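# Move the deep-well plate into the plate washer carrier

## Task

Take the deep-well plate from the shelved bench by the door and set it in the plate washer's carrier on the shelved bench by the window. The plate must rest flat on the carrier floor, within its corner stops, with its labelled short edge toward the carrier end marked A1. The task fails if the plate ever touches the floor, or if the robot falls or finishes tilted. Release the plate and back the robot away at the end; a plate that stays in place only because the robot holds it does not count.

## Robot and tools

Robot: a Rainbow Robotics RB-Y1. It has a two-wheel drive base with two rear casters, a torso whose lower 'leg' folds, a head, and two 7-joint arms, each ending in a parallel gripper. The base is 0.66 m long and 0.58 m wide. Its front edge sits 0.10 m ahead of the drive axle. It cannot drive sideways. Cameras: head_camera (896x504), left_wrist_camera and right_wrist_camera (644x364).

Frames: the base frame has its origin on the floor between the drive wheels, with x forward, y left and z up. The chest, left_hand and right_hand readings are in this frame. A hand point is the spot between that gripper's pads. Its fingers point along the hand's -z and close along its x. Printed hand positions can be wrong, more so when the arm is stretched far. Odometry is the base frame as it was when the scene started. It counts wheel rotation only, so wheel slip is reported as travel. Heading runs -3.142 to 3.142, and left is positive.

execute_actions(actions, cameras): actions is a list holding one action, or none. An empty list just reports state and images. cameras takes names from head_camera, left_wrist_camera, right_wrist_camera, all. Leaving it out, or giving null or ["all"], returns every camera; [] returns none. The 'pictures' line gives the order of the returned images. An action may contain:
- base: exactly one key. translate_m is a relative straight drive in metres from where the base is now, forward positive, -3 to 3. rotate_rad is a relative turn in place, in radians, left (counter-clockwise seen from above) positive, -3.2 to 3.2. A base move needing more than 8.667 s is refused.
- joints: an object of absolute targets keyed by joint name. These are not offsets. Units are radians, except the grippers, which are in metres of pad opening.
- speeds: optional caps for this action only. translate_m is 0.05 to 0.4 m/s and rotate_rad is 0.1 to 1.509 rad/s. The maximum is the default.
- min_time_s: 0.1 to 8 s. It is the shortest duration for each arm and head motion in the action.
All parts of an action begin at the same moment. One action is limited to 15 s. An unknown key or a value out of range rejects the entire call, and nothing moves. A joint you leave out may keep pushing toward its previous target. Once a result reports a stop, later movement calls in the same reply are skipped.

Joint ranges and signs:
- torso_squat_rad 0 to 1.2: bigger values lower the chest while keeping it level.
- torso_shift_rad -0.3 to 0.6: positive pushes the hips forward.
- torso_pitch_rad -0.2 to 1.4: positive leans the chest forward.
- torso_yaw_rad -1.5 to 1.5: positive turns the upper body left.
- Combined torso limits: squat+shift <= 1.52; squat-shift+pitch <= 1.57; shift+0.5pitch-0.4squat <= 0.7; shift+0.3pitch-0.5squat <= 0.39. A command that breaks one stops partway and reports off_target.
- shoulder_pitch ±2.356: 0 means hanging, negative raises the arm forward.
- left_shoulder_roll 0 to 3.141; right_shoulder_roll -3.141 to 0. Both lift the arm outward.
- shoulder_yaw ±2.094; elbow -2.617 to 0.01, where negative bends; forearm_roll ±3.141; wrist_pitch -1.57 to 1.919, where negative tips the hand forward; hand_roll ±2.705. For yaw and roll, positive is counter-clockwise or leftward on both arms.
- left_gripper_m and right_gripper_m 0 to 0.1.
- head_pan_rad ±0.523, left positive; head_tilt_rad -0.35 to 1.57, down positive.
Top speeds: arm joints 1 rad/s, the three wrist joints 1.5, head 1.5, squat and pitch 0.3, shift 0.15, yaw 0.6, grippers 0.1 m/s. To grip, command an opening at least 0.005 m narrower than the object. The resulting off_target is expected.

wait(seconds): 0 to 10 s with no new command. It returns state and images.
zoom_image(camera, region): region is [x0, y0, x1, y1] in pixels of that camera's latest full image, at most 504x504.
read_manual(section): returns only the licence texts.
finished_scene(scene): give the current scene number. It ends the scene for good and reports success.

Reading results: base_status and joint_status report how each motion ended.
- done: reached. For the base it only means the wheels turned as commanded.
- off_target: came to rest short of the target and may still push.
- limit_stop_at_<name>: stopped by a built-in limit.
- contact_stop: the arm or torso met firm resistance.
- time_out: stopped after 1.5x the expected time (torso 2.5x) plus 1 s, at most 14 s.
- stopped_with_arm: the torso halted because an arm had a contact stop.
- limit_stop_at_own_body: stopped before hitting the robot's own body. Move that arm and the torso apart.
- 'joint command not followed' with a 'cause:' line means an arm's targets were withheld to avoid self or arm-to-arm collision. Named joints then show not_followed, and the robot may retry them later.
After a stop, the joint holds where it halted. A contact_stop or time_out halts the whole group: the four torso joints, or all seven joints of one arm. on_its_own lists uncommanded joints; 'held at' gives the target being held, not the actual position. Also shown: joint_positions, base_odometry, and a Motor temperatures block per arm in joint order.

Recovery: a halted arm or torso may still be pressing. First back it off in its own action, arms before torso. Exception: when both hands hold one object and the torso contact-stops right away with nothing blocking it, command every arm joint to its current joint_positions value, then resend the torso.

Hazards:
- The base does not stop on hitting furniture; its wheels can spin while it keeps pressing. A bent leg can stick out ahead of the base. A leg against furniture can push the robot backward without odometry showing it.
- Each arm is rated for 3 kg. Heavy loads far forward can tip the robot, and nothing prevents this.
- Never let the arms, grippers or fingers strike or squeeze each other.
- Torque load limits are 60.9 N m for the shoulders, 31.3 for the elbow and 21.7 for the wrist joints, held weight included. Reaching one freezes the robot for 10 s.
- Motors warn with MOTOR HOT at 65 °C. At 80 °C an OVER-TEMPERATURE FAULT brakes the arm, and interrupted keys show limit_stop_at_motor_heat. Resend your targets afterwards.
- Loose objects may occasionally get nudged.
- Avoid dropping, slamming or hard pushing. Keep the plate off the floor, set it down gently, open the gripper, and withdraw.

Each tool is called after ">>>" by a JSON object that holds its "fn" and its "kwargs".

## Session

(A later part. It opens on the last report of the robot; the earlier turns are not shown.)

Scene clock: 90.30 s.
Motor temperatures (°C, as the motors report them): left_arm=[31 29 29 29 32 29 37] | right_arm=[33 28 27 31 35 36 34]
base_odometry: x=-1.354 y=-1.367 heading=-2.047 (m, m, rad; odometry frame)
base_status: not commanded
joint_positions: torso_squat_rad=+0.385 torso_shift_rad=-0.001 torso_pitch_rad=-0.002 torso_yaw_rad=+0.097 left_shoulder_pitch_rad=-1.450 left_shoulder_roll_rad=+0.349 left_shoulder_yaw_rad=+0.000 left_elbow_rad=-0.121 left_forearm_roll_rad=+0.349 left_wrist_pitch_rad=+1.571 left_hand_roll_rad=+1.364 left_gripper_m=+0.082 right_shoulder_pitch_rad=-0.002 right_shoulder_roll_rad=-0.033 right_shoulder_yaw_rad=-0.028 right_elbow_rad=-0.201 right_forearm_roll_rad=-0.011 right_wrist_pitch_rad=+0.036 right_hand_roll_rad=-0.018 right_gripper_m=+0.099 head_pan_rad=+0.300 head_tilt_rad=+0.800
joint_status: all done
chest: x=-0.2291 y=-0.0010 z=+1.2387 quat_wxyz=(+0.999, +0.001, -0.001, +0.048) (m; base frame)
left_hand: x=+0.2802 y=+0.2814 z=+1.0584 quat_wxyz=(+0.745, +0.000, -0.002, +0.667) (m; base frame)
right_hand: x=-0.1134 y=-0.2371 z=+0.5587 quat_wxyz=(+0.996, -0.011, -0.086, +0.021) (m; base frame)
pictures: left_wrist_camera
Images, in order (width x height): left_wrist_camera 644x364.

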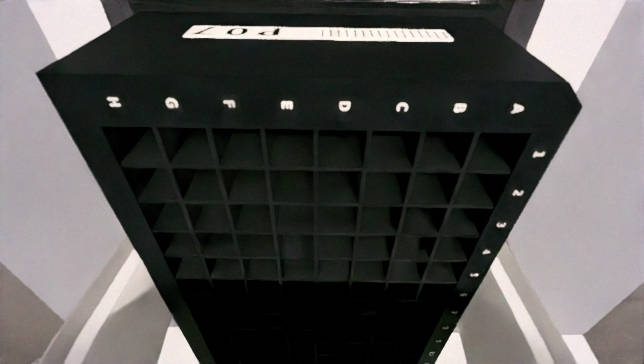

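Far end contacts; too far forward. Lift, back 4 mm.

>>> {"fn": "execute_actions", "kwargs": {"actions": [{"joints":{"torso_squat_rad":0.365}}], "cameras": []}}

>>> {"fn": "execute_actions", "kwargs": {"actions": [{"base":{"translate_m":-0.004},"speeds":{"translate_m":0.05}}], "cameras": []}}

>>> {"fn": "execute_actions", "kwargs": {"actions": [{"joints":{"torso_squat_rad":0.39}}], "cameras": ["left_wrist_camera"]}}

>>> {"fn": "zoom_image", "kwargs": {"camera": "left_wrist_camera", "region": [400, 0, 644, 100]}}

>>> {"fn": "zoom_image", "kwargs": {"camera": "left_wrist_camera", "region": [0, 0, 244, 100]}}

Scene clock: 92.97 s.
Motor temperatures (°C, as the motors report them): left_arm=[31 29 29 29 32 29 37] | right_arm=[33 28 27 31 35 36 34]
base_odometry: x=-1.354 y=-1.367 heading=-2.047 (m, m, rad; odometry frame)
base_status: not commanded
joint_positions: torso_squat_rad=+0.365 torso_shift_rad=-0.001 torso_pitch_rad=-0.001 torso_yaw_rad=+0.097 left_shoulder_pitch_rad=-1.450 left_shoulder_roll_rad=+0.349 left_shoulder_yaw_rad=+0.000 left_elbow_rad=-0.121 left_forearm_roll_rad=+0.349 left_wrist_pitch_rad=+1.571 left_hand_roll_rad=+1.364 left_gripper_m=+0.082 right_shoulder_pitch_rad=-0.002 right_shoulder_roll_rad=-0.033 right_shoulder_yaw_rad=-0.028 right_elbow_rad=-0.201 right_forearm_roll_rad=-0.011 right_wrist_pitch_rad=+0.036 right_hand_roll_rad=-0.018 right_gripper_m=+0.099 head_pan_rad=+0.300 head_tilt_rad=+0.800
joint_status: all done
chest: x=-0.2289 y=-0.0010 z=+1.2438 quat_wxyz=(+0.999, +0.001, -0.001, +0.048) (m; base frame)
left_hand: x=+0.2802 y=+0.2815 z=+1.0631 quat_wxyz=(+0.745, +0.000, -0.001, +0.667) (m; base frame)
right_hand: x=-0.1135 y=-0.2371 z=+0.5638 quat_wxyz=(+0.996, -0.011, -0.085, +0.021) (m; base frame)
pictures: none
No camera images: the call's "cameras" was empty. Leave "cameras" out to get every camera's image.

Scene clock: 93.83 s.
Motor temperatures (°C, as the motors report them): left_arm=[31 29 29 29 32 29 37] | right_arm=[33 28 27 31 35 36 34]
base_odometry: x=-1.352 y=-1.364 heading=-2.046 (m, m, rad; odometry frame)
base_status: done
joint_positions: torso_squat_rad=+0.365 torso_shift_rad=-0.001 torso_pitch_rad=-0.001 torso_yaw_rad=+0.097 left_shoulder_pitch_rad=-1.450 left_shoulder_roll_rad=+0.349 left_shoulder_yaw_rad=+0.000 left_elbow_rad=-0.121 left_forearm_roll_rad=+0.349 left_wrist_pitch_rad=+1.571 left_hand_roll_rad=+1.364 left_gripper_m=+0.082 right_shoulder_pitch_rad=-0.002 right_shoulder_roll_rad=-0.033 right_shoulder_yaw_rad=-0.028 right_elbow_rad=-0.201 right_forearm_roll_rad=-0.011 right_wrist_pitch_rad=+0.036 right_hand_roll_rad=-0.018 right_gripper_m=+0.099 head_pan_rad=+0.300 head_tilt_rad=+0.800
joint_status: not commanded
chest: x=-0.2289 y=-0.0010 z=+1.2438 quat_wxyz=(+0.999, +0.001, -0.001, +0.048) (m; base frame)
left_hand: x=+0.2801 y=+0.2815 z=+1.0630 quat_wxyz=(+0.745, +0.000, -0.001, +0.667) (m; base frame)
right_hand: x=-0.1135 y=-0.2371 z=+0.5638 quat_wxyz=(+0.996, -0.011, -0.085, +0.021) (m; base frame)
pictures: none
No camera images: the call's "cameras" was empty. Leave "cameras" out to get every camera's image.

Scene clock: 94.53 s.
Motor temperatures (°C, as the motors report them): left_arm=[31 29 29 29 32 29 37] | right_arm=[33 28 27 31 35 36 34]
base_odometry: x=-1.352 y=-1.364 heading=-2.046 (m, m, rad; odometry frame)
base_status: not commanded
joint_positions: torso_squat_rad=+0.390 torso_shift_rad=-0.001 torso_pitch_rad=-0.002 torso_yaw_rad=+0.097 left_shoulder_pitch_rad=-1.450 left_shoulder_roll_rad=+0.349 left_shoulder_yaw_rad=+0.000 left_elbow_rad=-0.121 left_forearm_roll_rad=+0.349 left_wrist_pitch_rad=+1.571 left_hand_roll_rad=+1.364 left_gripper_m=+0.082 right_shoulder_pitch_rad=-0.002 right_shoulder_roll_rad=-0.033 right_shoulder_yaw_rad=-0.028 right_elbow_rad=-0.201 right_forearm_roll_rad=-0.011 right_wrist_pitch_rad=+0.036 right_hand_roll_rad=-0.018 right_gripper_m=+0.099 head_pan_rad=+0.300 head_tilt_rad=+0.800
joint_status: all done
chest: x=-0.2290 y=-0.0010 z=+1.2374 quat_wxyz=(+0.999, +0.001, -0.001, +0.048) (m; base frame)
left_hand: x=+0.2801 y=+0.2815 z=+1.0567 quat_wxyz=(+0.745, +0.000, -0.001, +0.667) (m; base frame)
right_hand: x=-0.1135 y=-0.2371 z=+0.5574 quat_wxyz=(+0.996, -0.011, -0.085, +0.021) (m; base frame)
pictures: left_wrist_camera
Images, in order (width x height): left_wrist_camera 644x364.

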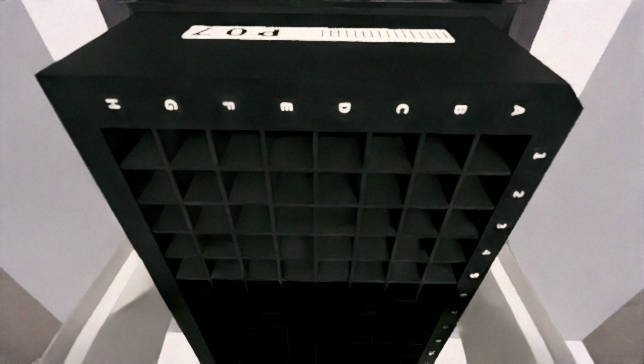

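Region (400, 0, 644, 100) of left_wrist_camera's 644x364 image, scaled by 2.066, with more detail than that image has; it fills the top 207 rows of this view, and the rest is white.

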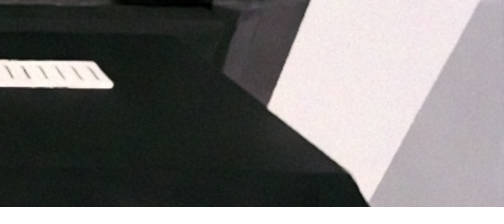

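Region (0, 0, 244, 100) of left_wrist_camera's 644x364 image, scaled by 2.066, with more detail than that image has; it fills the top 207 rows of this view, and the rest is white.

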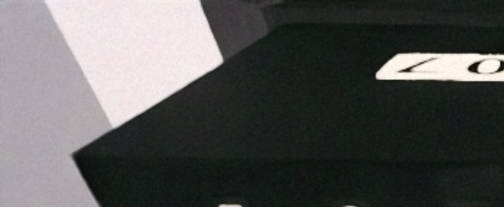

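Inside the stops now. A bit lower, release.

>>> {"fn": "execute_actions", "kwargs": {"actions": [{"joints":{"torso_squat_rad":0.397}}], "cameras": []}}

>>> {"fn": "execute_actions", "kwargs": {"actions": [{"joints":{"left_gripper_m":0.1}}], "cameras": ["left_wrist_camera"]}}

>>> {"fn": "execute_actions", "kwargs": {"actions": [{"joints":{"torso_squat_rad":0.0}}], "cameras": ["left_wrist_camera"]}}

>>> {"fn": "execute_actions", "kwargs": {"actions": [{"base":{"translate_m":-0.3},"joints":{"torso_yaw_rad":0.5,"head_pan_rad":-0.2,"head_tilt_rad":0.6}}], "cameras": ["head_camera"]}}

Scene clock: 97.23 s.
Motor temperatures (°C, as the motors report them): left_arm=[31 29 29 29 32 29 37] | right_arm=[33 28 27 31 35 36 34]
base_odometry: x=-1.352 y=-1.364 heading=-2.046 (m, m, rad; odometry frame)
base_status: not commanded
joint_positions: torso_squat_rad=+0.397 torso_shift_rad=-0.001 torso_pitch_rad=-0.002 torso_yaw_rad=+0.097 left_shoulder_pitch_rad=-1.451 left_shoulder_roll_rad=+0.350 left_shoulder_yaw_rad=+0.000 left_elbow_rad=-0.122 left_forearm_roll_rad=+0.349 left_wrist_pitch_rad=+1.571 left_hand_roll_rad=+1.364 left_gripper_m=+0.082 right_shoulder_pitch_rad=-0.002 right_shoulder_roll_rad=-0.033 right_shoulder_yaw_rad=-0.028 right_elbow_rad=-0.201 right_forearm_roll_rad=-0.011 right_wrist_pitch_rad=+0.036 right_hand_roll_rad=-0.018 right_gripper_m=+0.099 head_pan_rad=+0.300 head_tilt_rad=+0.800
joint_status: all done
chest: x=-0.2291 y=-0.0010 z=+1.2355 quat_wxyz=(+0.999, +0.001, -0.001, +0.048) (m; base frame)
left_hand: x=+0.2804 y=+0.2817 z=+1.0556 quat_wxyz=(+0.745, +0.000, -0.002, +0.667) (m; base frame)
right_hand: x=-0.1134 y=-0.2371 z=+0.5555 quat_wxyz=(+0.996, -0.011, -0.086, +0.021) (m; base frame)
pictures: none
No camera images: the call's "cameras" was empty. Leave "cameras" out to get every camera's image.

Scene clock: 98.00 s.
Motor temperatures (°C, as the motors report them): left_arm=[31 29 29 29 32 29 37] | right_arm=[33 28 27 31 35 36 34]
base_odometry: x=-1.352 y=-1.364 heading=-2.046 (m, m, rad; odometry frame)
base_status: not commanded
joint_positions: torso_squat_rad=+0.397 torso_shift_rad=-0.001 torso_pitch_rad=-0.002 torso_yaw_rad=+0.097 left_shoulder_pitch_rad=-1.450 left_shoulder_roll_rad=+0.349 left_shoulder_yaw_rad=+0.000 left_elbow_rad=-0.121 left_forearm_roll_rad=+0.349 left_wrist_pitch_rad=+1.571 left_hand_roll_rad=+1.364 left_gripper_m=+0.100 right_shoulder_pitch_rad=-0.002 right_shoulder_roll_rad=-0.033 right_shoulder_yaw_rad=-0.028 right_elbow_rad=-0.201 right_forearm_roll_rad=-0.011 right_wrist_pitch_rad=+0.036 right_hand_roll_rad=-0.018 right_gripper_m=+0.099 head_pan_rad=+0.300 head_tilt_rad=+0.800
joint_status: all done
chest: x=-0.2290 y=-0.0010 z=+1.2355 quat_wxyz=(+0.999, +0.001, -0.001, +0.048) (m; base frame)
left_hand: x=+0.2802 y=+0.2816 z=+1.0550 quat_wxyz=(+0.745, +0.000, -0.001, +0.667) (m; base frame)
right_hand: x=-0.1135 y=-0.2371 z=+0.5555 quat_wxyz=(+0.996, -0.011, -0.085, +0.021) (m; base frame)
pictures: left_wrist_camera
Images, in order (width x height): left_wrist_camera 644x364.

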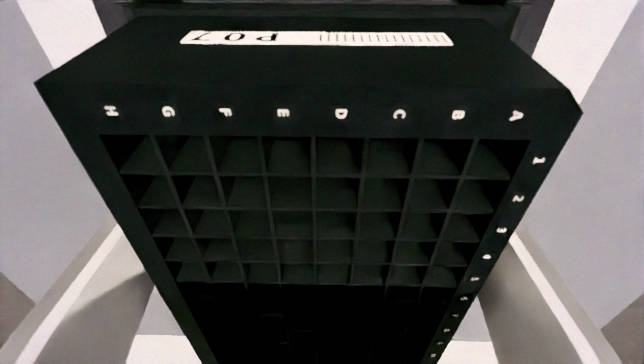

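Scene clock: 100.10 s.
Motor temperatures (°C, as the motors report them): left_arm=[31 29 29 29 32 29 37] | right_arm=[33 28 27 31 35 36 34]
base_odometry: x=-1.352 y=-1.364 heading=-2.046 (m, m, rad; odometry frame)
base_status: not commanded
joint_positions: torso_squat_rad=+0.000 torso_shift_rad=-0.001 torso_pitch_rad=-0.001 torso_yaw_rad=+0.097 left_shoulder_pitch_rad=-1.450 left_shoulder_roll_rad=+0.349 left_shoulder_yaw_rad=+0.000 left_elbow_rad=-0.121 left_forearm_roll_rad=+0.349 left_wrist_pitch_rad=+1.571 left_hand_roll_rad=+1.364 left_gripper_m=+0.100 right_shoulder_pitch_rad=-0.002 right_shoulder_roll_rad=-0.033 right_shoulder_yaw_rad=-0.028 right_elbow_rad=-0.201 right_forearm_roll_rad=-0.011 right_wrist_pitch_rad=+0.036 right_hand_roll_rad=-0.018 right_gripper_m=+0.099 head_pan_rad=+0.300 head_tilt_rad=+0.800
joint_status: all done
chest: x=-0.2289 y=-0.0010 z=+1.2899 quat_wxyz=(+0.999, +0.001, -0.001, +0.048) (m; base frame)
left_hand: x=+0.2802 y=+0.2815 z=+1.1092 quat_wxyz=(+0.745, +0.000, -0.001, +0.667) (m; base frame)
right_hand: x=-0.1136 y=-0.2371 z=+0.6099 quat_wxyz=(+0.996, -0.011, -0.085, +0.021) (m; base frame)
pictures: left_wrist_camera
Images, in order (width x height): left_wrist_camera 644x364.

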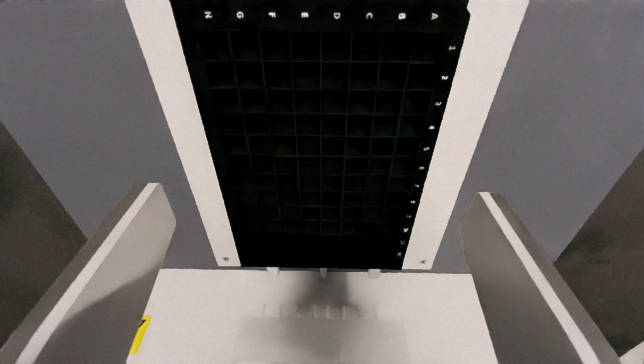

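Scene clock: 102.40 s.
Motor temperatures (°C, as the motors report them): left_arm=[31 29 29 29 32 29 37] | right_arm=[33 28 27 31 35 36 34]
base_odometry: x=-1.215 y=-1.097 heading=-2.045 (m, m, rad; odometry frame)
base_status: done
joint_positions: torso_squat_rad=+0.000 torso_shift_rad=-0.001 torso_pitch_rad=-0.001 torso_yaw_rad=+0.500 left_shoulder_pitch_rad=-1.450 left_shoulder_roll_rad=+0.349 left_shoulder_yaw_rad=+0.000 left_elbow_rad=-0.121 left_forearm_roll_rad=+0.349 left_wrist_pitch_rad=+1.571 left_hand_roll_rad=+1.364 left_gripper_m=+0.100 right_shoulder_pitch_rad=-0.002 right_shoulder_roll_rad=-0.033 right_shoulder_yaw_rad=-0.028 right_elbow_rad=-0.201 right_forearm_roll_rad=-0.011 right_wrist_pitch_rad=+0.036 right_hand_roll_rad=-0.018 right_gripper_m=+0.099 head_pan_rad=-0.200 head_tilt_rad=+0.600
joint_status: all done
chest: x=-0.2290 y=-0.0010 z=+1.2899 quat_wxyz=(+0.969, +0.001, -0.001, +0.247) (m; base frame)
left_hand: x=+0.1286 y=+0.4584 z=+1.1092 quat_wxyz=(+0.596, +0.000, -0.001, +0.803) (m; base frame)
right_hand: x=-0.0297 y=-0.1732 z=+0.6102 quat_wxyz=(+0.972, +0.006, -0.086, +0.220) (m; base frame)
pictures: head_camera
Images, in order (width x height): head_camera 896x504.

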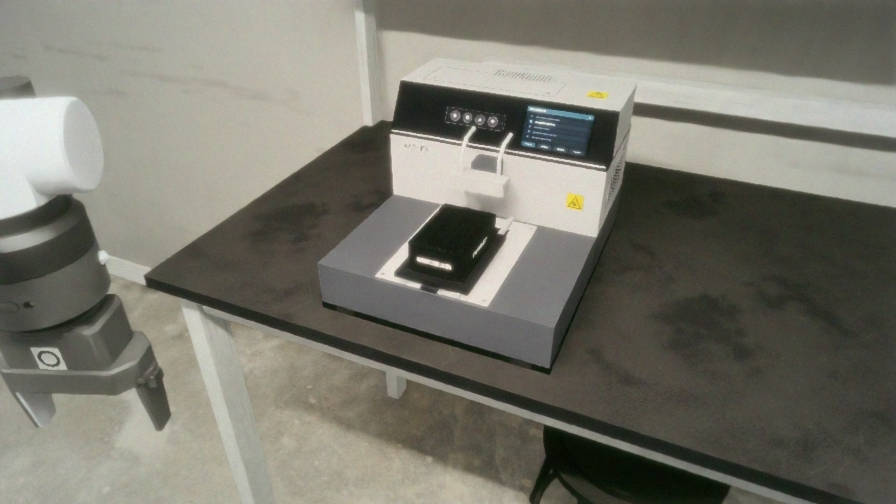

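>>> {"fn": "finished_scene", "kwargs": {"scene": 2}}

The scene is finished: the task was done.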